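## Task

Take the cardboard box off the counter and set it inside the bin marked M6 so no part of it sticks out past the bin's rim. The bins must stay where they are, the robot must not tip over or be left leaning, and the box must stay in the bin without the robot supporting it.

## Robot and tools

ROBOT. A simulated Hello Robot Stretch 4 with a single arm. It has an omni-wheel base, a lift that rides up a mast, a telescoping arm that reaches forward, a wrist with yaw, pitch and roll, and a two-finger gripper. It stands about 1.6 m tall; the base rim lies within 0.23 m of the base origin. Cameras: head_camera, head_left_camera, head_right_camera (fisheye) and wrist_camera. Loose objects may occasionally get nudged by something outside the robot's control.

FRAMES. The base frame sits on the floor under the base centre: x forward, y left, z up. hand_pose is reported in this frame and marks a point between the open fingertips; its printed value may be a little off. The odometry frame is wherever the base frame was when the scene began. Headings are positive to the left (counter-clockwise seen from above), range -3.142 to 3.142.

execute_actions. Argument "actions" is a list holding one action or nothing (an empty list only reports state and pictures). Optional "cameras" picks which images come back: names from the list above, "all", null or omitted for all, [] for none; an unknown name rejects the call. An action may contain "base", "joints" or both, plus optional "pace" and "contact_limits"; alternatively it is just {"end_of_arm": "enable_torque"}. Parts of one action begin together and may finish at different moments.
- "base" holds exactly one relative command, measured from the base position in the latest reported state: {"translate_m": d} drives straight, forward positive, -2 to 2 m; {"strafe_m": d} slides sideways, left positive, -2 to 2 m; {"rotate_rad": d} spins in place, left positive, -3.2 to 3.2 rad.
- "joints" is a single dict keyed by joint name with absolute targets (not offsets): lift_m 0 to 1.2 m; arm_m 0 to 0.55 m; wrist_yaw_rad -1.134 to 4.276 (0 points forward, positive turns left, 3.14 tucked back; past 3.4 the arm may obstruct); wrist_pitch_rad -1.117 to 4.259 (0 level, 1.57 points down); wrist_roll_rad -1.117 to 4.259 (0 keeps fingers level, positive turns clockwise viewed from behind); gripper_m -0.038 to 0.141 m, the fingertip gap (negative means fingers squeezing each other). A joint target outside its range is clipped and reported; any other bad value or unknown key rejects the whole call with no motion. Tolerances for "done": lift and arm ±0.004, yaw and roll ±0.02, pitch ±0.05, gripper ±0.004.
- "pace": "slow", "default", "fast" or "max". Base speed tops out at 0.1/0.3/0.4/0.6 m/s and turning at 1/2/3/4 rad/s respectively; with the lift above 0.2 m these shrink, down to 0.3 m/s and 1 rad/s at full height.
- "contact_limits": only {"arm_m": value} from 0 (gentlest) to 0.75 (firmest), default 0.5; the arm halts when it pushes harder than that.
Each action lasts at most 15 s. A joint or base omitted from an action may keep pressing toward its previous target without that showing in the status. To unfold the wrist at the start, send lift_m 0.4 with wrist_yaw_rad 0 together.

wait: {"seconds": 0 to 10}; commands nothing and returns the same report as an empty action. zoom_image: {"camera": name, "region": [x0, y0, x1, y1]} in pixels from the top-left of that camera's latest full image, at most 504x504. read_manual returns only licence texts. finished_scene: {"scene": 1 or 2} closes that scene for good, reports success, and opens the next task. Replying with no tool call ends everything remaining. If a result reports a stop, the remaining execute_actions, wait and finished_scene calls in that same reply are skipped.

RESULTS. base_status and joint_status describe how each motion ended: "done" (for the base, the wheels turned the commanded amount even if they slipped); "off_target" (resting short, maybe still pushing); "contact_stop_at_<key>" (hit something; that part goes slack, a slack lift may sag under load and a slack base may roll); "limit_stop_at_<name>", including limit_stop_at_tilt (lean over 6 degrees; lift, arm and wheels stop obeying until it eases) and limit_stop_at_own_body (about to hit itself, often with gripper tipped up below pitch -0.2 and rolled below -0.4 or above 4); "time_out"; "torque_fault" (a wrist or gripper motor maxed out and went limp; send enable_torque). After these the old target is dropped. on_its_own lists what happened without being commanded; its "held at" is a held target, not the actual position. lidar_m gives 12 distances in metres from the base origin, 30-degree sectors starting straight ahead and going counter-clockwise (4th left, 7th behind, 10th right); "-" means nothing seen or closer than 0.25 m; it sees from about 0.15 m up and misses transparent things and thin legs. wrist_depth_mm is a 7x7 grid of depths, 100 to 2000 mm, top-left first. base_odometry counts wheel rotation, so slips look like motion; if turned_by_wheels and turned_by_imu disagree by over about 0.1 rad, something was hit or slipped. base_tilt is in degrees, forward and right positive, with a fixed offset up to about 1.5. motor_effort is percent of maximum, positive toward larger joint values, peak in brackets; for wheel_0..2 positive means turning right. Gripper effort shifting clearly at a commanded gap of 0 or more signals a firm grip; gripper_m and "done" alone do not prove a hold. Camera calibration lines use OpenCV conventions and can be slightly off.

GRASPING. Command a gap smaller than the object; tighter pulls it toward the wrist. If fingertips snag on a surface below, raise the lift.

CAUTIONS. Avoid driving or turning with over 1 kg held and arm_m above 0.2, especially at fast paces; avoid steady pushes or pulls with a high gripper or firm contact limit, since the robot can tip. Avoid drops, slams, hard hits and forceful pushes, and don't pin the gripper against things (it causes torque faults). Release the box so it rests fully inside the bin, not touching the robot, and leave the bins unmoved. Shorter robot motion time is better.

Each tool is called after "Emit:" as name([rows], argument=value, ...), one row to a line, values as JSON.

## Session

Emit:
execute_actions(actions=[])

Scene clock: 0.00 s.
base_odometry: x=+0.000 y=+0.000 heading=+0.000 (m, m, rad; odometry frame)
turned_by_wheels: +0.000 (rad since the last result)
turned_by_imu: +0.000 (rad since the last result)
base_tilt: forward=+0.0 right=+0.2 (deg)
lidar_m: 1.39 1.51 0.94 0.92 1.03 2.35 2.33 2.44 2.41 2.37 1.75 1.41
base_status: not commanded
joint_positions: lift_m=+0.157 arm_m=-0.002 wrist_yaw_rad=+3.099 wrist_pitch_rad=+0.019 wrist_roll_rad=-0.016 gripper_m=+0.057
joint_status: not commanded
motor_effort: lift_m=+19 arm_m=-1 wrist_yaw_rad=+0 wrist_pitch_rad=-8 wrist_roll_rad=-1 gripper_m=-5 wheel_0=-1 wheel_1=+0 wheel_2=+0 (%)
hand_pose: x=-0.1155 y=+0.0996 z=+0.3300 quat_wxyz=(+0.021, -0.010, -0.008, +1.000) (m; base frame)
wrist_depth_mm: - 143 - - - - - / - 142 - - - - - / - 124 178 - - - - / 106 140 222 - - - - / 139 - - - - - - / 1464 1537 1255 1537 216 1499 1430 / 960 960 917 158 878 931 931
pictures: head_camera, head_left_camera, head_right_camera, wrist_camera
Images, in order (width x height): head_camera 420x560, head_left_camera 420x672, head_right_camera 420x672, wrist_camera 616x392.

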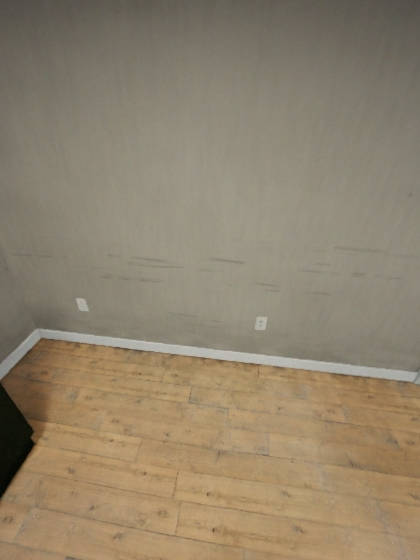

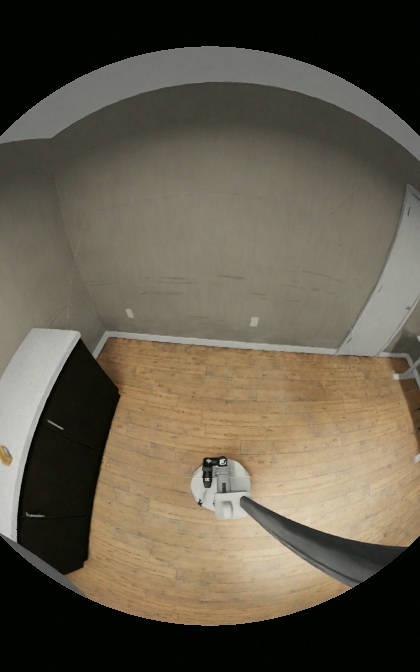

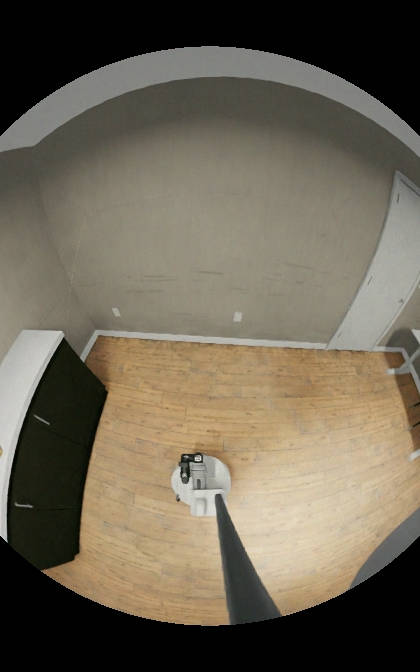

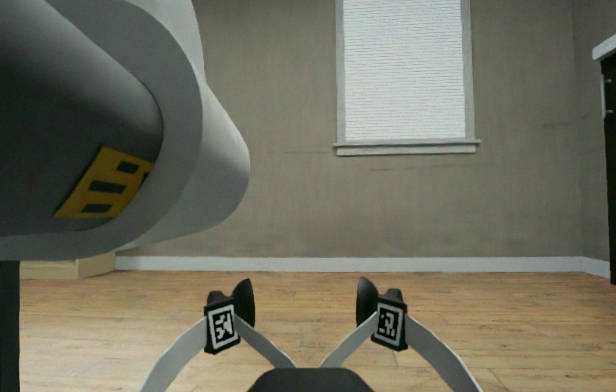

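Emit:
execute_actions([
  {"base": {"rotate_rad": 1.57}, "joints": {"lift_m": 0.4, "wrist_yaw_rad": 0}, "pace": "fast"},
])

Scene clock: 4.07 s.
base_odometry: x=+0.000 y=+0.000 heading=+1.570 (m, m, rad; odometry frame)
turned_by_wheels: +1.570 (rad since the last result)
turned_by_imu: +1.570 (rad since the last result)
base_tilt: forward=+0.1 right=+0.2 (deg)
lidar_m: 0.93 1.02 2.36 2.34 2.47 3.23 2.74 1.76 1.42 1.38 1.51 0.93
base_status: done
joint_positions: lift_m=+0.400 arm_m=-0.002 wrist_yaw_rad=+0.000 wrist_pitch_rad=+0.019 wrist_roll_rad=-0.016 gripper_m=+0.057
joint_status: all done
motor_effort: lift_m=+23(25) arm_m=-1(1) wrist_yaw_rad=-2(5) wrist_pitch_rad=-9(9) wrist_roll_rad=+1(1) gripper_m=-3(3) wheel_0=-2(9) wheel_1=-1(10) wheel_2=+0(11) (%)
hand_pose: x=+0.4575 y=-0.0873 z=+0.5723 quat_wxyz=(+1.000, -0.008, +0.010, +0.000) (m; base frame)
wrist_depth_mm: 1537 1499 1464 1397 1336 1308 1281 / 809 788 759 741 715 691 691 / 798 788 759 741 723 707 683 / 798 768 759 732 715 707 676 / 798 768 750 732 707 707 683 / 788 778 732 732 215 691 676 / 788 768 741 158 699 683 676
pictures: head_camera, head_left_camera, head_right_camera, wrist_camera
camera_calibration (this result's frames):
wrist_camera: T_world_to_cam=[[-0.0227966, -0.999735, 0.00324772, -0.0789205], [0.0146788, -0.00358292, -0.999886, 0.627598], [0.999632, -0.0227464, 0.0147565, -0.245338], [0, 0, 0, 1]] pos_world=[0.234236, -0.0822314, 0.631403]
Images, in order (width x height): head_camera 420x560, head_left_camera 420x672, head_right_camera 420x672, wrist_camera 616x392.

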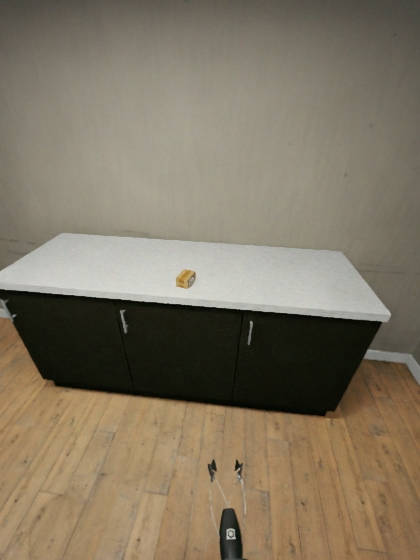

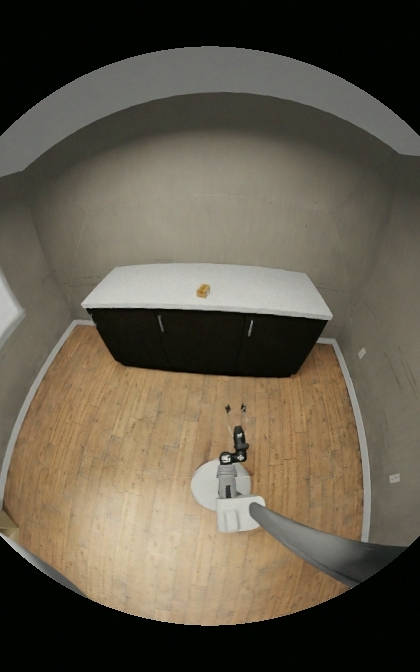

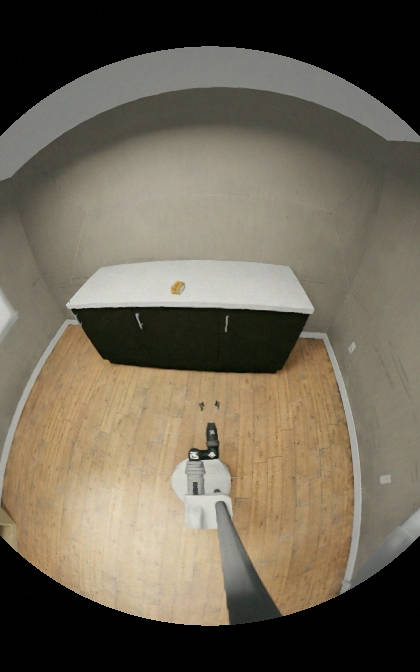

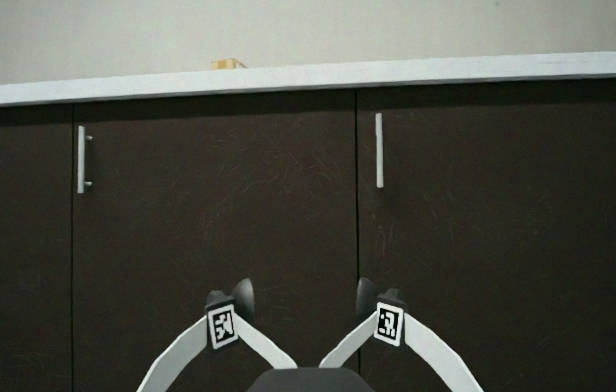

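Emit:
zoom_image(camera="head_camera", region=[140, 240, 240, 320])

Emit:
zoom_image(camera="wrist_camera", region=[150, 20, 350, 150])

Region (140, 240, 240, 320) of head_camera's 420x560 image, scaled by 5.040, with more detail than that image has; it fills the top 403 rows of this view, and the rest is white.

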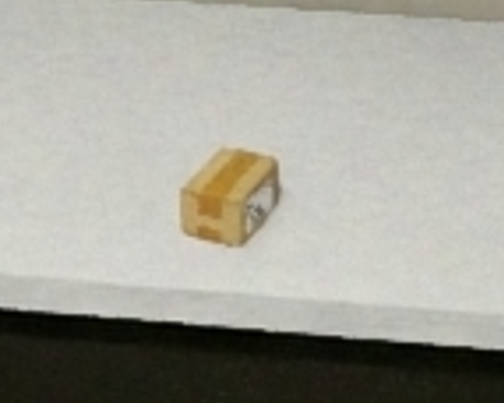

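Region (150, 20, 350, 150) of wrist_camera's 616x392 image, scaled by 2.520; it fills the top 328 rows of this view, and the rest is white.

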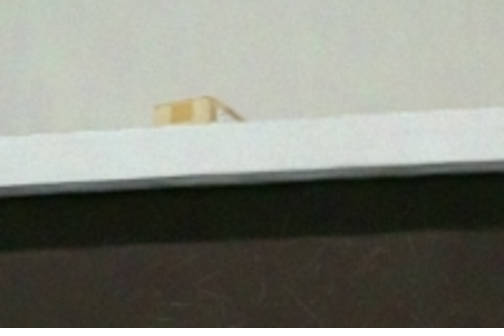

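Emit:
zoom_image(camera="head_left_camera", region=[0, 420, 160, 620])

Region (0, 420, 160, 620) of head_left_camera's 420x672 image, scaled by 2.520, with more detail than that image has; it fills the left 403 columns of this view, and the rest is white.

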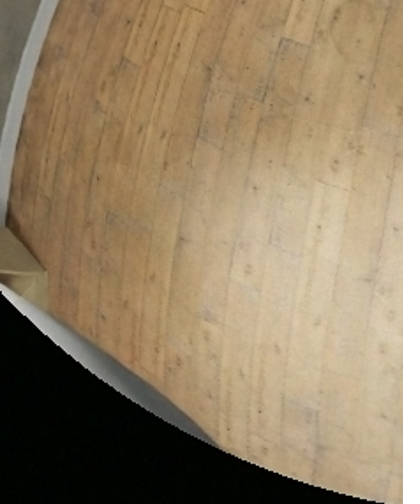

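Emit:
execute_actions([
  {"base": {"rotate_rad": 1.9}, "joints": {"lift_m": 0.9, "gripper_m": 0.13}, "pace": "fast"},
])

Scene clock: 19.60 s.
base_odometry: x=+0.000 y=+0.000 heading=-2.814 (m, m, rad; odometry frame)
turned_by_wheels: +1.900 (rad since the last result)
turned_by_imu: +1.900 (rad since the last result)
base_tilt: forward=+0.1 right=+0.3 (deg)
lidar_m: 2.42 2.70 2.37 2.10 1.49 1.39 1.45 1.00 0.92 0.95 1.23 2.32
base_status: done
joint_positions: lift_m=+0.900 arm_m=-0.002 wrist_yaw_rad=+0.000 wrist_pitch_rad=+0.019 wrist_roll_rad=-0.016 gripper_m=+0.130
joint_status: all done
motor_effort: lift_m=+24(23) arm_m=-1(1) wrist_yaw_rad=+0(1) wrist_pitch_rad=-9(9) wrist_roll_rad=+1(2) gripper_m=+0(4) wheel_0=-2(10) wheel_1=-1(10) wheel_2=+0(13) (%)
hand_pose: x=+0.4575 y=-0.0873 z=+1.0723 quat_wxyz=(+1.000, -0.008, +0.010, +0.000) (m; base frame)
wrist_depth_mm: - - - - - 1983 1921 / - - - - - 1921 1756 / - - - - - 1983 1808 / - - - - - 1983 1808 / - - - - - 1921 1708 / - - - - - 1863 1708 / - - - 157 - 1863 1756
pictures: head_camera, head_left_camera, head_right_camera, wrist_camera
camera_calibration (this result's frames):
wrist_camera: T_world_to_cam=[[-0.0229981, -0.99973, 0.00324781, -0.0805101], [0.0146541, -0.00358543, -0.999886, 1.12752], [0.999628, -0.0229479, 0.0147326, -0.252698], [0, 0, 0, 1]] pos_world=[0.234229, -0.0822446, 1.13138]
Images, in order (width x height): head_camera 420x560, head_left_camera 420x672, head_right_camera 420x672, wrist_camera 616x392.

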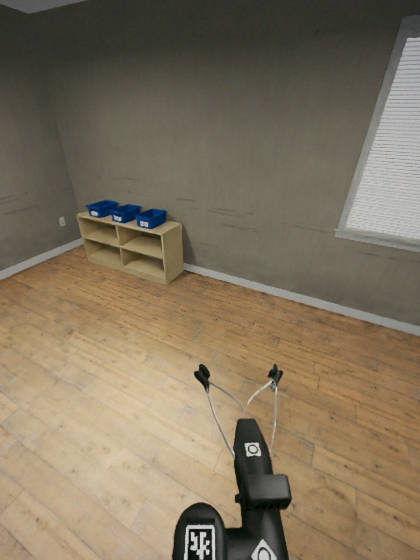

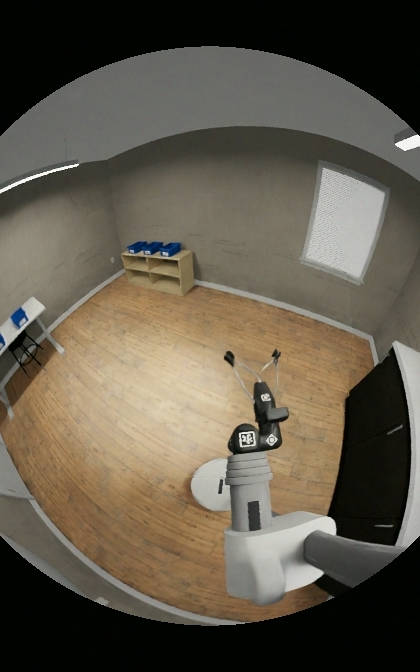

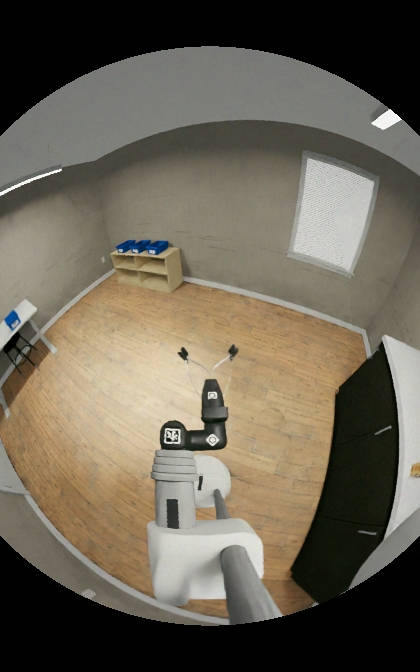

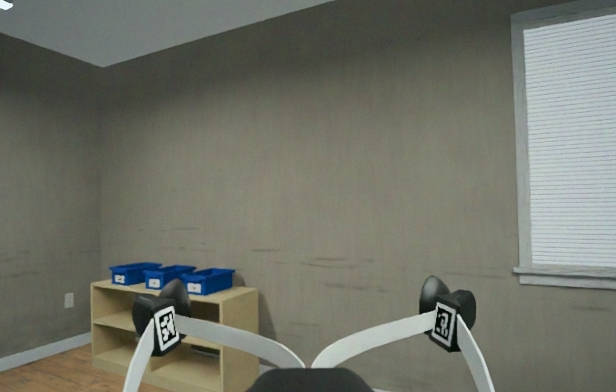

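Emit:
zoom_image(camera="head_camera", region=[70, 190, 190, 290])

Emit:
zoom_image(camera="wrist_camera", region=[90, 250, 270, 320])

Emit:
zoom_image(camera="head_left_camera", region=[0, 280, 100, 400])

Region (70, 190, 190, 290) of head_camera's 420x560 image, scaled by 4.200, with more detail than that image has.

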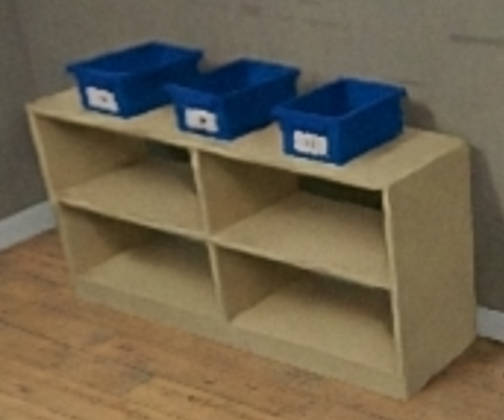

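Region (90, 250, 270, 320) of wrist_camera's 616x392 image, scaled by 2.800.

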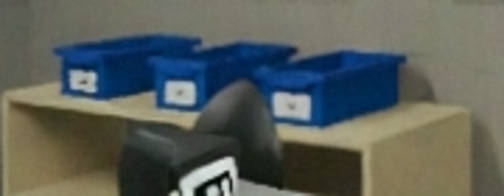

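Region (0, 280, 100, 400) of head_left_camera's 420x672 image, scaled by 4.200, with more detail than that image has.

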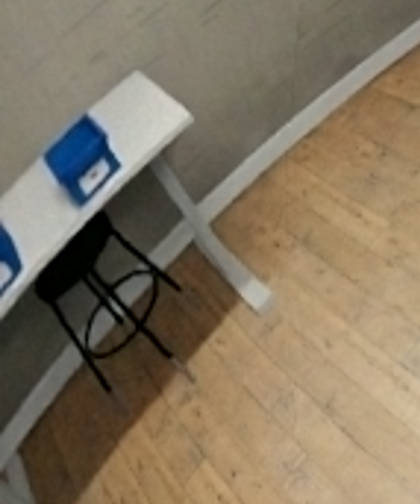

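Emit:
execute_actions([
  {"base": {"rotate_rad": -2.03}, "joints": {"lift_m": 1.12, "wrist_pitch_rad": 1.57, "gripper_m": 0.13}, "pace": "fast"},
], cameras=["head_camera"])

Emit:
execute_actions([
  {"base": {"strafe_m": 0.3}, "pace": "fast"},
], cameras=[])

Emit:
execute_actions([
  {"base": {"translate_m": 0.55}, "pace": "fast"},
], cameras=["head_camera", "wrist_camera"])

Scene clock: 38.20 s.
base_odometry: x=+0.000 y=+0.000 heading=+1.440 (m, m, rad; odometry frame)
turned_by_wheels: -2.030 (rad since the last result)
turned_by_imu: -2.027 (rad since the last result)
base_tilt: forward=+0.1 right=+0.2 (deg)
lidar_m: 0.91 0.99 1.34 2.33 2.45 2.79 3.23 1.91 1.45 1.38 1.44 0.98
base_status: done
joint_positions: lift_m=+1.120 arm_m=-0.002 wrist_yaw_rad=+0.000 wrist_pitch_rad=+1.570 wrist_roll_rad=-0.016 gripper_m=+0.130
joint_status: all done
motor_effort: lift_m=+23(28) arm_m=-1(1) wrist_yaw_rad=+1(1) wrist_pitch_rad=-2(7) wrist_roll_rad=+0(2) gripper_m=-1(2) wheel_0=+2(5) wheel_1=+0(10) wheel_2=+0(7) (%)
hand_pose: x=+0.1692 y=-0.0874 z=+1.0094 quat_wxyz=(+0.707, -0.006, +0.707, +0.006) (m; base frame)
wrist_depth_mm: 1281 1308 1308 1308 1308 1336 1281 / 1281 1255 1281 1308 1281 1281 1308 / 1281 1281 1281 1281 1281 1308 1281 / 1229 1255 1255 1281 1281 1281 1281 / 1229 1229 1078 1025 1308 1255 1229 / 1229 1205 1025 1025 1255 1205 1229 / 1229 1229 1229 157 1255 1255 1229
pictures: head_camera
Images, in order (width x height): head_camera 420x560.

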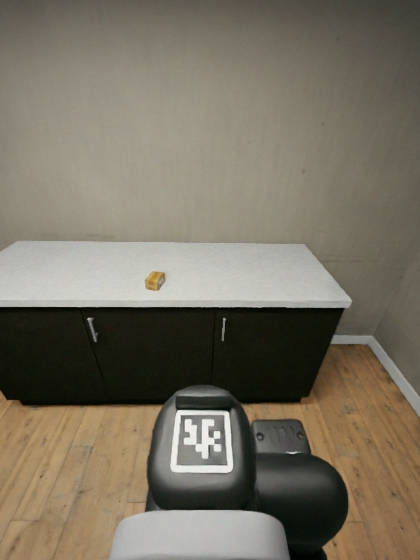

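Scene clock: 40.43 s.
base_odometry: x=-0.298 y=+0.039 heading=+1.440 (m, m, rad; odometry frame)
turned_by_wheels: +0.000 (rad since the last result)
turned_by_imu: +0.001 (rad since the last result)
base_tilt: forward=+0.0 right=+0.2 (deg)
lidar_m: 0.93 0.95 2.09 2.02 2.16 2.40 2.58 2.35 1.76 1.69 1.78 0.95
base_status: done
joint_positions: lift_m=+1.120 arm_m=-0.002 wrist_yaw_rad=+0.000 wrist_pitch_rad=+1.570 wrist_roll_rad=-0.016 gripper_m=+0.130
joint_status: not commanded
motor_effort: lift_m=+22(23) arm_m=-1(1) wrist_yaw_rad=+1(1) wrist_pitch_rad=-2(2) wrist_roll_rad=-2(1) gripper_m=-1(1) wheel_0=-1(9) wheel_1=-1(9) wheel_2=+0(0) (%)
hand_pose: x=+0.1692 y=-0.0874 z=+1.0095 quat_wxyz=(+0.707, -0.006, +0.707, +0.006) (m; base frame)
wrist_depth_mm: 1281 1281 1281 1308 1308 1308 1281 / 1281 1281 1281 1281 1308 1308 1281 / 1255 1281 1281 1281 1281 1255 1281 / 1205 1255 1255 1281 1281 1308 1281 / 1281 1255 1060 1060 1255 1281 1229 / 1255 1229 1008 1008 1281 1281 1281 / 1229 1205 1205 157 1229 1229 1255
pictures: none
No camera images: the call's "cameras" was empty. Leave "cameras" out to get every camera's image.

Scene clock: 43.60 s.
base_odometry: x=-0.226 y=+0.585 heading=+1.440 (m, m, rad; odometry frame)
turned_by_wheels: +0.000 (rad since the last result)
turned_by_imu: -0.002 (rad since the last result)
base_tilt: forward=+0.1 right=+0.2 (deg)
lidar_m: 0.36 0.38 0.52 2.01 2.14 2.62 3.84 2.41 1.74 1.70 0.56 0.41
base_status: done
joint_positions: lift_m=+1.120 arm_m=-0.002 wrist_yaw_rad=+0.000 wrist_pitch_rad=+1.570 wrist_roll_rad=-0.016 gripper_m=+0.130
joint_status: not commanded
motor_effort: lift_m=+22(22) arm_m=-1(1) wrist_yaw_rad=+0(1) wrist_pitch_rad=-2(2) wrist_roll_rad=+1(1) gripper_m=-1(1) wheel_0=+1(10) wheel_1=+0(4) wheel_2=+1(10) (%)
hand_pose: x=+0.1692 y=-0.0874 z=+1.0095 quat_wxyz=(+0.707, -0.006, +0.707, +0.006) (m; base frame)
wrist_depth_mm: 336 340 338 340 342 345 343 / 488 500 508 512 512 512 473 / 842 866 878 878 904 904 917 / 1255 1255 1255 1281 1281 1255 1255 / 1255 1229 1060 1025 1255 1255 1281 / 1229 1229 1008 1025 1229 1255 1229 / 1205 1205 1229 157 1255 1255 1255
pictures: head_camera, wrist_camera
camera_calibration (this result's frames):
wrist_camera: T_world_to_cam=[[0.00281199, -0.999724, 0.0233326, -0.111656], [-0.999394, -0.00361917, -0.0346247, 0.2661], [0.0346996, -0.0232211, -0.999128, 1.22307], [0, 0, 0, 1]] pos_world=[0.223813, -0.0822609, 1.23382]
Images, in order (width x height): head_camera 420x560, wrist_camera 616x392.

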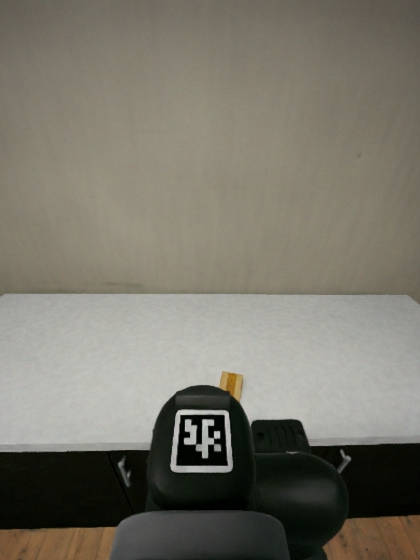

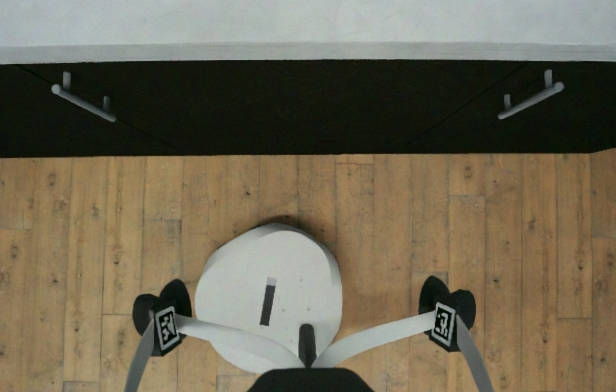

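Emit:
execute_actions([
  {"joints": {"arm_m": 0.33}, "pace": "fast"},
], cameras=["head_camera", "wrist_camera"])

Scene clock: 55.63 s.
base_odometry: x=-0.226 y=+0.585 heading=+1.440 (m, m, rad; odometry frame)
turned_by_wheels: +0.000 (rad since the last result)
turned_by_imu: +0.002 (rad since the last result)
base_tilt: forward=+0.1 right=+0.3 (deg)
lidar_m: 0.35 0.38 0.56 2.02 2.12 2.59 3.82 2.43 1.76 1.68 0.53 0.37
base_status: not commanded
joint_positions: lift_m=+1.120 arm_m=+0.329 wrist_yaw_rad=+0.000 wrist_pitch_rad=+1.570 wrist_roll_rad=-0.016 gripper_m=+0.130
joint_status: all done
motor_effort: lift_m=+23(22) arm_m=+4(5) wrist_yaw_rad=+0(1) wrist_pitch_rad=-1(2) wrist_roll_rad=+0(2) gripper_m=+0(1) wheel_0=+1(1) wheel_1=+0(0) wheel_2=+1(2) (%)
hand_pose: x=+0.5004 y=-0.0874 z=+1.0095 quat_wxyz=(+0.707, -0.006, +0.707, +0.006) (m; base frame)
wrist_depth_mm: 334 336 336 338 340 338 342 / 330 332 336 334 336 338 336 / 329 329 330 332 334 336 334 / 325 327 329 330 330 332 330 / 325 322 325 277 327 330 329 / 322 320 274 276 324 325 329 / 319 319 319 157 324 324 325
pictures: head_camera, wrist_camera
camera_calibration (this result's frames):
wrist_camera: T_world_to_cam=[[0.00307237, -0.999723, 0.0233333, -0.112718], [-0.999385, -0.00388443, -0.0348373, 0.597297], [0.0349183, -0.0232119, -0.999121, 1.21146], [0, 0, 0, 1]] pos_world=[0.554974, -0.0822463, 1.23384]
Images, in order (width x height): head_camera 420x560, wrist_camera 616x392.

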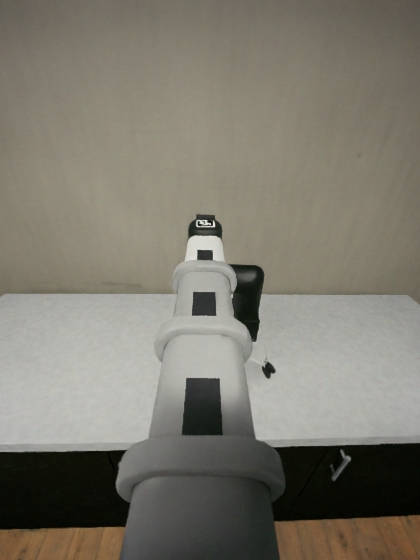

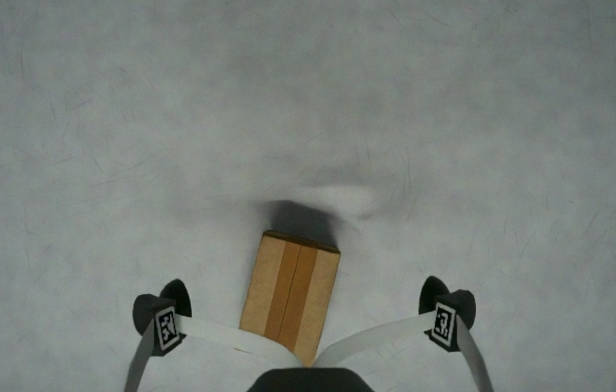

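Emit:
zoom_image(camera="wrist_camera", region=[110, 200, 510, 392])

Region (110, 200, 510, 392) of wrist_camera's 616x392 image, scaled by 1.260; it fills the top 242 rows of this view, and the rest is white.

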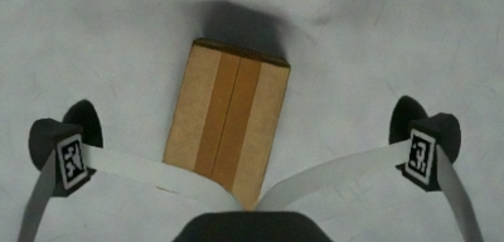

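Emit:
execute_actions([
  {"base": {"strafe_m": 0.014}, "joints": {"arm_m": 0.317, "wrist_roll_rad": 0.22, "lift_m": 1.09}, "pace": "default"},
], cameras=["wrist_camera"])

Scene clock: 78.07 s.
base_odometry: x=-0.239 y=+0.586 heading=+1.440 (m, m, rad; odometry frame)
turned_by_wheels: +0.000 (rad since the last result)
turned_by_imu: +0.001 (rad since the last result)
base_tilt: forward=+0.1 right=+0.3 (deg)
lidar_m: 0.36 0.37 0.53 2.01 2.12 2.61 3.23 2.43 1.79 1.70 0.52 0.41
base_status: done
joint_positions: lift_m=+1.090 arm_m=+0.318 wrist_yaw_rad=+0.000 wrist_pitch_rad=+1.570 wrist_roll_rad=+0.220 gripper_m=+0.130
joint_status: all done
motor_effort: lift_m=+14(20) arm_m=-4(5) wrist_yaw_rad=+0(1) wrist_pitch_rad=-2(2) wrist_roll_rad=+0(6) gripper_m=-1(0) wheel_0=-2(8) wheel_1=+2(9) wheel_2=+0(0) (%)
hand_pose: x=+0.4889 y=-0.0874 z=+0.9801 quat_wxyz=(+0.703, +0.078, +0.703, -0.077) (m; base frame)
wrist_depth_mm: 303 304 306 306 307 307 309 / 303 301 303 303 303 306 306 / 300 301 300 301 301 303 306 / 296 297 300 300 298 301 301 / 296 296 298 248 298 298 300 / 291 291 293 245 296 296 297 / 289 291 291 157 291 296 1255
pictures: wrist_camera
camera_calibration (this result's frames):
wrist_camera: T_world_to_cam=[[-0.230213, -0.972864, 0.0231648, 0.00456866], [-0.972726, 0.229356, -0.034651, 0.591941], [0.0283978, -0.0305101, -0.999131, 1.18508], [0, 0, 0, 1]] pos_world=[0.543194, -0.0951632, 1.20446]
Images, in order (width x height): wrist_camera 616x392.

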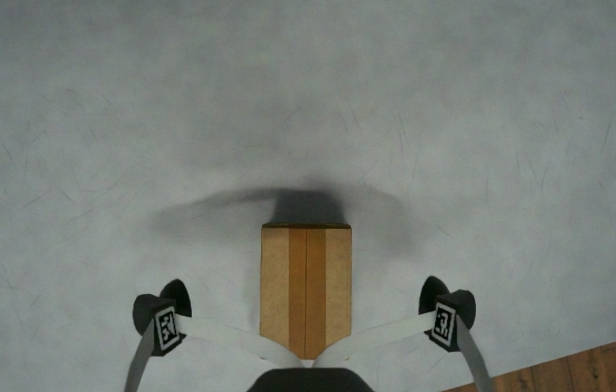

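Emit:
execute_actions([
  {"joints": {"lift_m": 1.046}, "pace": "default"},
], cameras=["wrist_camera", "head_left_camera"])

Scene clock: 80.77 s.
base_odometry: x=-0.239 y=+0.586 heading=+1.440 (m, m, rad; odometry frame)
turned_by_wheels: +0.000 (rad since the last result)
turned_by_imu: +0.001 (rad since the last result)
base_tilt: forward=+0.1 right=+0.3 (deg)
lidar_m: 0.35 0.38 0.54 2.01 2.13 2.59 3.19 2.40 1.77 1.70 0.56 0.39
base_status: not commanded
joint_positions: lift_m=+1.046 arm_m=+0.318 wrist_yaw_rad=+0.000 wrist_pitch_rad=+1.570 wrist_roll_rad=+0.220 gripper_m=+0.130
joint_status: all done
motor_effort: lift_m=+15(16) arm_m=-4(4) wrist_yaw_rad=-1(0) wrist_pitch_rad=-2(2) wrist_roll_rad=+2(0) gripper_m=-1(1) wheel_0=-2(2) wheel_1=+2(2) wheel_2=+0(0) (%)
hand_pose: x=+0.4889 y=-0.0874 z=+0.9361 quat_wxyz=(+0.703, +0.078, +0.703, -0.077) (m; base frame)
wrist_depth_mm: 259 258 262 260 262 263 264 / 257 258 259 258 260 260 262 / 255 255 256 257 258 258 258 / 253 254 254 256 256 257 257 / 251 252 253 204 254 254 256 / 249 249 251 202 217 253 253 / 248 247 249 157 251 251 252
pictures: head_left_camera, wrist_camera
camera_calibration (this result's frames):
wrist_camera: T_world_to_cam=[[-0.230216, -0.972864, 0.0231648, 0.00558849], [-0.972725, 0.229358, -0.0346509, 0.590414], [0.0283976, -0.0305102, -0.999131, 1.14112], [0, 0, 0, 1]] pos_world=[0.543192, -0.0951633, 1.16046]
Images, in order (width x height): head_left_camera 420x672, wrist_camera 616x392.

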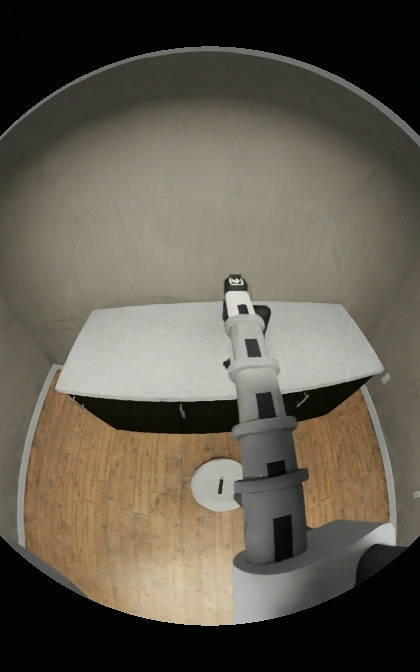

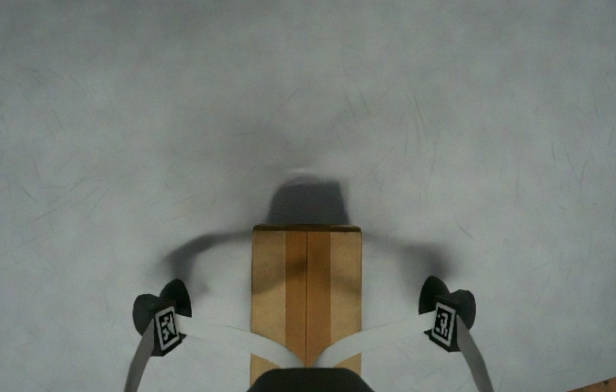

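Emit:
execute_actions([
  {"joints": {"gripper_m": 0.015}, "pace": "default"},
], cameras=["wrist_camera"])

Emit:
execute_actions([
  {"joints": {"lift_m": 1.12}, "pace": "default"},
], cameras=["wrist_camera", "head_left_camera"])

Scene clock: 88.33 s.
base_odometry: x=-0.239 y=+0.586 heading=+1.440 (m, m, rad; odometry frame)
turned_by_wheels: +0.000 (rad since the last result)
turned_by_imu: +0.002 (rad since the last result)
base_tilt: forward=+0.1 right=+0.2 (deg)
lidar_m: 0.38 0.39 0.52 1.97 2.15 2.61 3.22 2.42 1.75 1.70 0.55 0.39
base_status: not commanded
joint_positions: lift_m=+1.046 arm_m=+0.318 wrist_yaw_rad=+0.000 wrist_pitch_rad=+1.570 wrist_roll_rad=+0.220 gripper_m=+0.016
joint_status: all done
motor_effort: lift_m=+15(15) arm_m=-4(4) wrist_yaw_rad=+0(0) wrist_pitch_rad=-2(2) wrist_roll_rad=+0(1) gripper_m=-28(25) wheel_0=-1(2) wheel_1=+2(2) wheel_2=+0(0) (%)
hand_pose: x=+0.4889 y=-0.0874 z=+0.9361 quat_wxyz=(+0.703, +0.078, +0.703, -0.077) (m; base frame)
wrist_depth_mm: 259 260 260 260 260 263 264 / 257 258 258 259 260 260 260 / 254 256 256 256 258 258 258 / 253 253 254 255 255 256 258 / 251 253 252 190 254 254 255 / 249 249 202 188 202 252 253 / 247 247 248 187 250 250 251
pictures: wrist_camera
camera_calibration (this result's frames):
wrist_camera: T_world_to_cam=[[-0.230217, -0.972864, 0.0231651, 0.00558875], [-0.972725, 0.229359, -0.0346499, 0.590412], [0.0283965, -0.0305102, -0.999131, 1.14112], [0, 0, 0, 1]] pos_world=[0.543191, -0.0951634, 1.16046]
Images, in order (width x height): wrist_camera 616x392.

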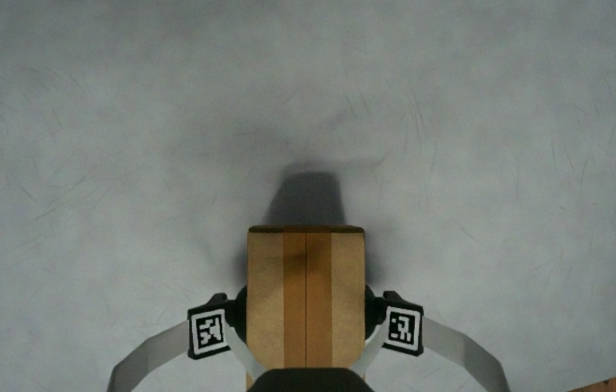

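Scene clock: 89.60 s.
base_odometry: x=-0.239 y=+0.586 heading=+1.440 (m, m, rad; odometry frame)
turned_by_wheels: +0.000 (rad since the last result)
turned_by_imu: +0.000 (rad since the last result)
base_tilt: forward=+0.1 right=+0.2 (deg)
lidar_m: 0.37 0.39 0.52 2.00 2.13 2.59 3.19 2.46 1.78 1.71 0.55 0.38
base_status: not commanded
joint_positions: lift_m=+1.120 arm_m=+0.318 wrist_yaw_rad=+0.000 wrist_pitch_rad=+1.570 wrist_roll_rad=+0.220 gripper_m=+0.016
joint_status: all done
motor_effort: lift_m=+24(26) arm_m=-4(4) wrist_yaw_rad=+0(0) wrist_pitch_rad=-2(2) wrist_roll_rad=+1(2) gripper_m=-30(30) wheel_0=-2(2) wheel_1=+2(2) wheel_2=+0(1) (%)
hand_pose: x=+0.4889 y=-0.0874 z=+1.0093 quat_wxyz=(+0.703, +0.078, +0.703, -0.077) (m; base frame)
wrist_depth_mm: 336 336 336 338 338 338 342 / 334 332 334 334 336 336 338 / 327 330 329 330 334 334 334 / 325 329 329 330 329 329 332 / 325 327 325 190 330 327 330 / 322 322 201 188 203 324 325 / 319 319 317 187 324 325 1255
pictures: head_left_camera, wrist_camera
camera_calibration (this result's frames):
wrist_camera: T_world_to_cam=[[-0.230215, -0.972864, 0.0231811, 0.00387031], [-0.972727, 0.229359, -0.0345819, 0.592861], [0.0283267, -0.0305102, -0.999133, 1.21433], [0, 0, 0, 1]] pos_world=[0.543185, -0.0951634, 1.23369]
Images, in order (width x height): head_left_camera 420x672, wrist_camera 616x392.

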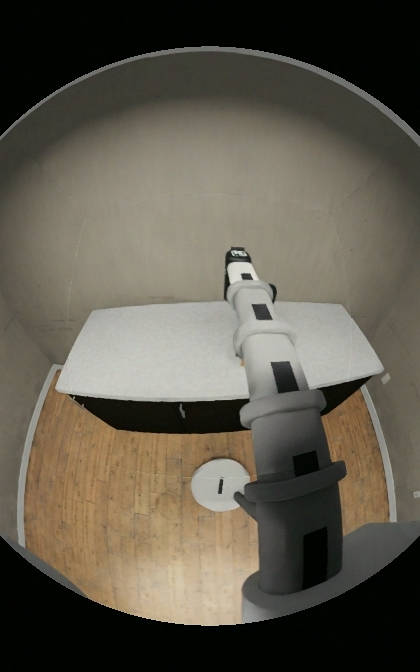

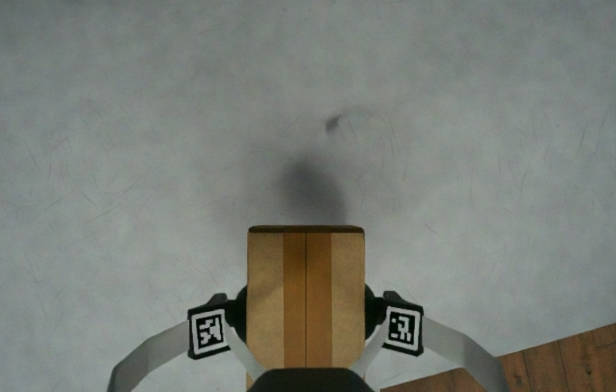

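Emit:
execute_actions([
  {"base": {"translate_m": -0.3}, "joints": {"arm_m": 0.0}, "pace": "fast"},
], cameras=[])

Emit:
execute_actions([
  {"base": {"rotate_rad": 2.94}, "joints": {"lift_m": 0.5, "wrist_roll_rad": 0.0}, "pace": "fast"},
])

Scene clock: 103.17 s.
base_odometry: x=-0.279 y=+0.289 heading=+1.439 (m, m, rad; odometry frame)
turned_by_wheels: +0.000 (rad since the last result)
turned_by_imu: +0.003 (rad since the last result)
base_tilt: forward=+0.0 right=+0.3 (deg)
lidar_m: 0.66 0.69 0.96 2.00 2.14 2.40 2.79 2.42 1.80 1.70 1.00 0.71
base_status: done
joint_positions: lift_m=+1.120 arm_m=+0.001 wrist_yaw_rad=+0.000 wrist_pitch_rad=+1.570 wrist_roll_rad=+0.220 gripper_m=+0.016
joint_status: all done
motor_effort: lift_m=+24(24) arm_m=-4(3) wrist_yaw_rad=+1(2) wrist_pitch_rad=-3(3) wrist_roll_rad=+1(2) gripper_m=-29(29) wheel_0=-2(7) wheel_1=+0(7) wheel_2=-1(11) (%)
hand_pose: x=+0.1717 y=-0.0874 z=+1.0093 quat_wxyz=(+0.703, +0.078, +0.703, -0.078) (m; base frame)
wrist_depth_mm: 741 798 891 1008 1160 1281 1308 / 946 1060 1255 1281 1281 1281 1281 / 1281 1255 1281 1281 1281 1281 1281 / 1229 1255 1281 1255 1255 1281 1281 / 1255 1229 1255 190 1281 1281 1255 / 1255 1255 200 189 203 1255 1255 / 1205 1205 1025 187 1229 1229 1255
pictures: none
No camera images: the call's "cameras" was empty. Leave "cameras" out to get every camera's image.

Scene clock: 106.83 s.
base_odometry: x=-0.279 y=+0.289 heading=-1.904 (m, m, rad; odometry frame)
turned_by_wheels: +2.939 (rad since the last result)
turned_by_imu: +2.940 (rad since the last result)
base_tilt: forward=+0.1 right=+0.2 (deg)
lidar_m: 2.62 2.65 1.91 1.71 1.72 0.78 0.66 0.67 0.81 1.99 2.01 2.40
base_status: done
joint_positions: lift_m=+0.500 arm_m=+0.001 wrist_yaw_rad=+0.000 wrist_pitch_rad=+1.570 wrist_roll_rad=+0.000 gripper_m=+0.016
joint_status: all done
motor_effort: lift_m=+15(21) arm_m=-4(4) wrist_yaw_rad=+3(0) wrist_pitch_rad=-1(3) wrist_roll_rad=-1(5) gripper_m=-29(30) wheel_0=-2(11) wheel_1=-4(8) wheel_2=-2(7) (%)
hand_pose: x=+0.1719 y=-0.0874 z=+0.3901 quat_wxyz=(+0.707, +0.000, +0.707, +0.000) (m; base frame)
wrist_depth_mm: 634 634 640 640 647 647 640 / 627 634 627 640 634 640 647 / 627 627 627 627 627 640 627 / 621 621 615 627 627 627 634 / 615 615 415 190 621 627 627 / 609 402 201 189 202 615 627 / 609 394 394 187 404 609 609
pictures: head_camera, head_left_camera, head_right_camera, wrist_camera
camera_calibration (this result's frames):
wrist_camera: T_world_to_cam=[[-0.0131208, -0.999642, 0.0233211, -0.094461], [-0.999322, 0.0123073, -0.0346897, 0.248722], [0.0343903, -0.0237604, -0.999126, 0.604117], [0, 0, 0, 1]] pos_world=[0.226539, -0.0831342, 0.61442]
Images, in order (width x height): head_camera 420x560, head_left_camera 420x672, head_right_camera 420x672, wrist_camera 616x392.

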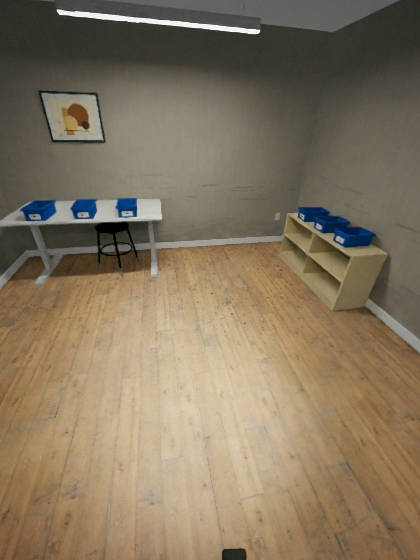

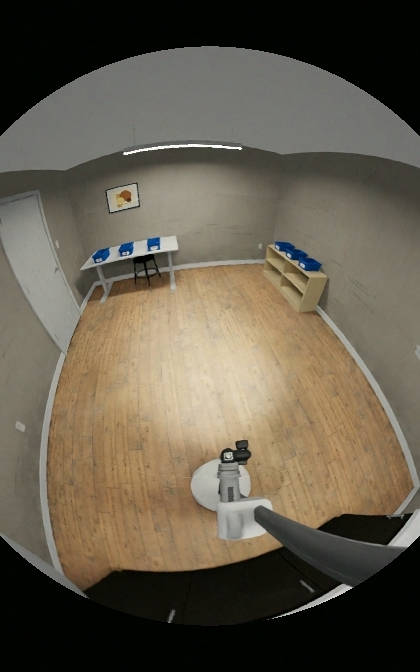

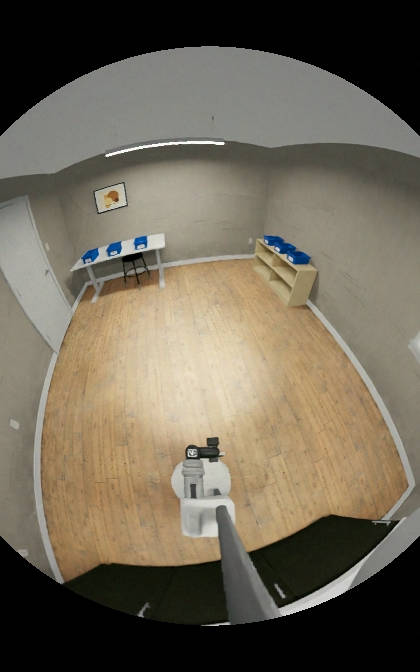

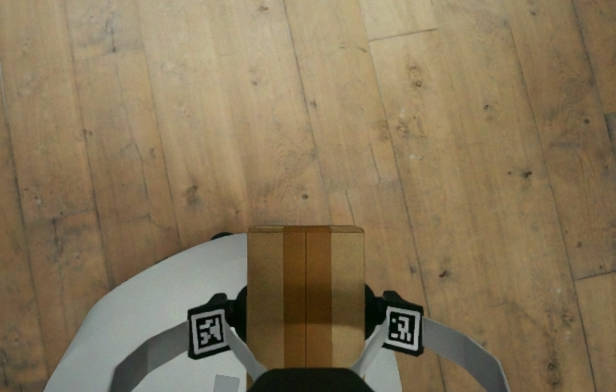

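Emit:
zoom_image(camera="head_camera", region=[10, 185, 170, 235])

Emit:
zoom_image(camera="head_camera", region=[285, 195, 395, 265])

Region (10, 185, 170, 235) of head_camera's 420x560 image, scaled by 3.150, with more detail than that image has; it fills the top 158 rows of this view, and the rest is white.

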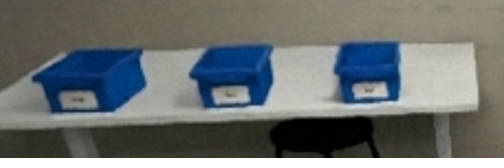

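Region (285, 195, 395, 265) of head_camera's 420x560 image, scaled by 4.582, with more detail than that image has; it fills the top 321 rows of this view, and the rest is white.

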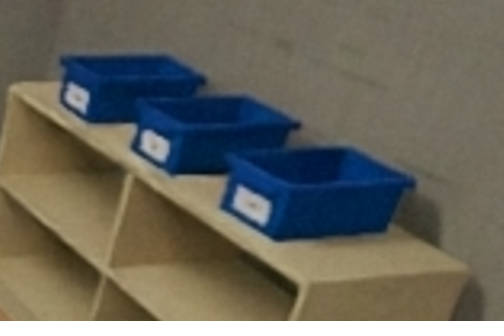

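Emit:
execute_actions([
  {"base": {"translate_m": 1.4}, "pace": "max"},
])

Scene clock: 114.73 s.
base_odometry: x=-0.737 y=-1.034 heading=-1.904 (m, m, rad; odometry frame)
turned_by_wheels: +0.000 (rad since the last result)
turned_by_imu: -0.004 (rad since the last result)
base_tilt: forward=+0.0 right=+0.2 (deg)
lidar_m: 2.04 1.26 1.53 1.98 2.01 2.34 2.07 2.07 1.99 1.76 1.39 1.64
base_status: done
joint_positions: lift_m=+0.500 arm_m=+0.001 wrist_yaw_rad=+0.000 wrist_pitch_rad=+1.570 wrist_roll_rad=+0.000 gripper_m=+0.016
joint_status: not commanded
motor_effort: lift_m=+17(17) arm_m=-4(4) wrist_yaw_rad=+2(2) wrist_pitch_rad=-2(3) wrist_roll_rad=-1(1) gripper_m=-29(29) wheel_0=+1(6) wheel_1=+0(7) wheel_2=+1(16) (%)
hand_pose: x=+0.1719 y=-0.0874 z=+0.3899 quat_wxyz=(+0.707, +0.000, +0.707, +0.000) (m; base frame)
wrist_depth_mm: 634 627 640 640 640 647 647 / 627 634 634 627 634 634 640 / 627 621 634 634 634 640 634 / 621 621 621 627 627 634 634 / 609 615 413 190 621 627 627 / 609 402 202 188 202 621 615 / 597 397 399 187 407 615 615
pictures: head_camera, head_left_camera, head_right_camera, wrist_camera
camera_calibration (this result's frames):
wrist_camera: T_world_to_cam=[[-0.0130123, -0.999643, 0.0233201, -0.0944768], [-0.999321, 0.0121971, -0.0347635, 0.248735], [0.0344667, -0.0237566, -0.999123, 0.603992], [0, 0, 0, 1]] pos_world=[0.226519, -0.0831281, 0.614313]
Images, in order (width x height): head_camera 420x560, head_left_camera 420x672, head_right_camera 420x672, wrist_camera 616x392.

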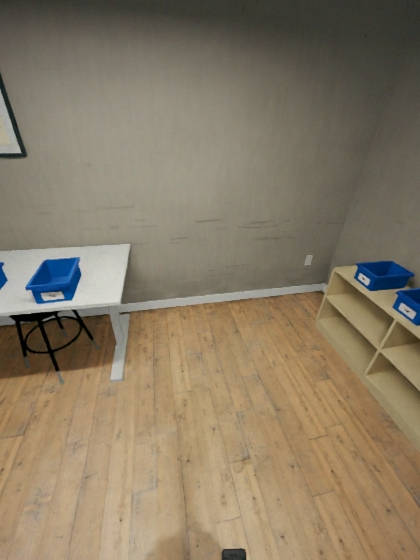

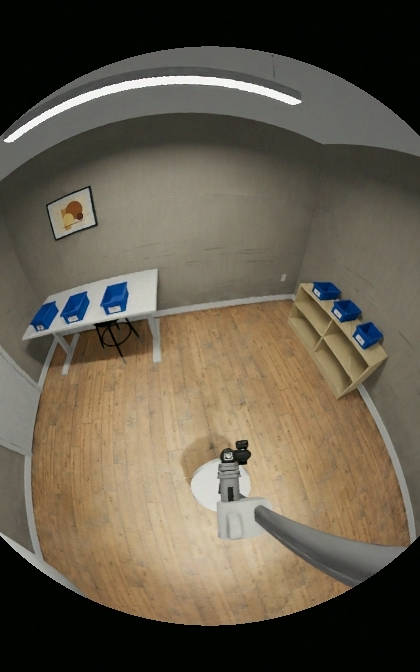

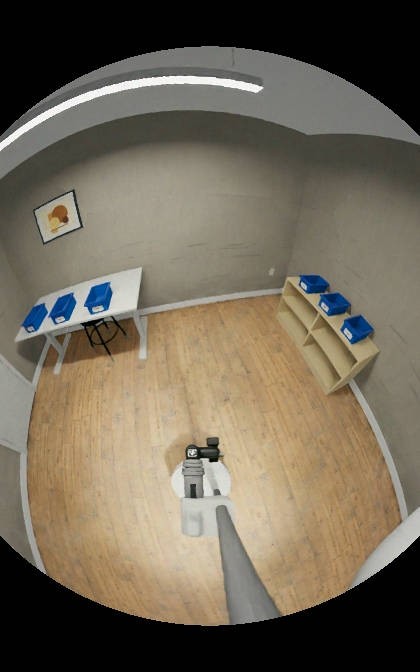

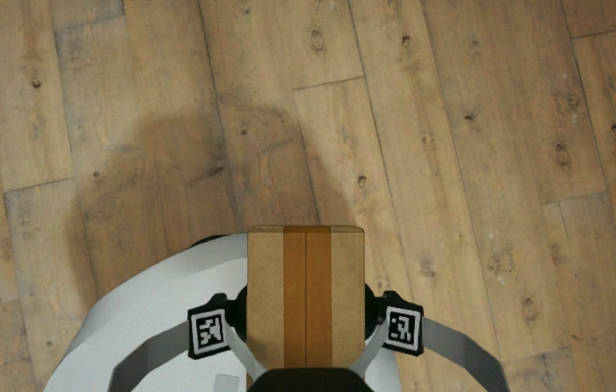

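Emit:
zoom_image(camera="head_camera", region=[0, 245, 100, 315])

Emit:
zoom_image(camera="head_camera", region=[340, 250, 420, 340])

Emit:
zoom_image(camera="head_left_camera", region=[20, 270, 150, 350])

Emit:
zoom_image(camera="head_right_camera", region=[280, 260, 390, 360])

Region (0, 245, 100, 315) of head_camera's 420x560 image, scaled by 5.040, with more detail than that image has; it fills the top 353 rows of this view, and the rest is white.

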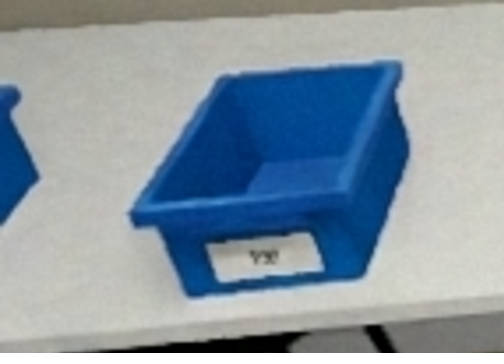

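Region (340, 250, 420, 340) of head_camera's 420x560 image, scaled by 5.600, with more detail than that image has.

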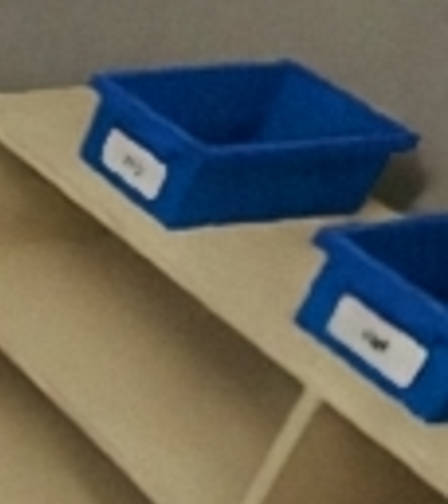

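Region (20, 270, 150, 350) of head_left_camera's 420x672 image, scaled by 3.877, with more detail than that image has; it fills the top 310 rows of this view, and the rest is white.

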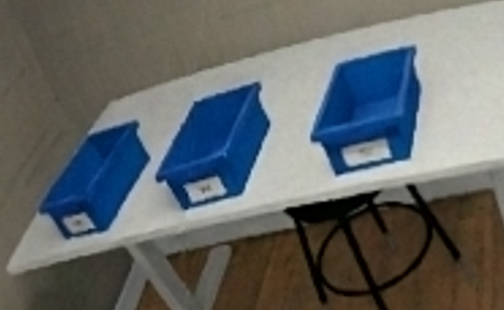

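Region (280, 260, 390, 360) of head_right_camera's 420x672 image, scaled by 4.582, with more detail than that image has; it fills the top 458 rows of this view, and the rest is white.

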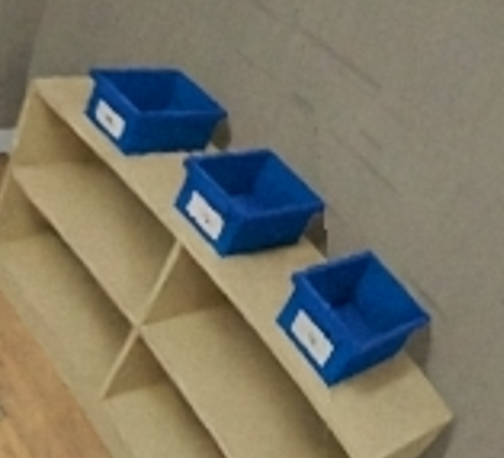

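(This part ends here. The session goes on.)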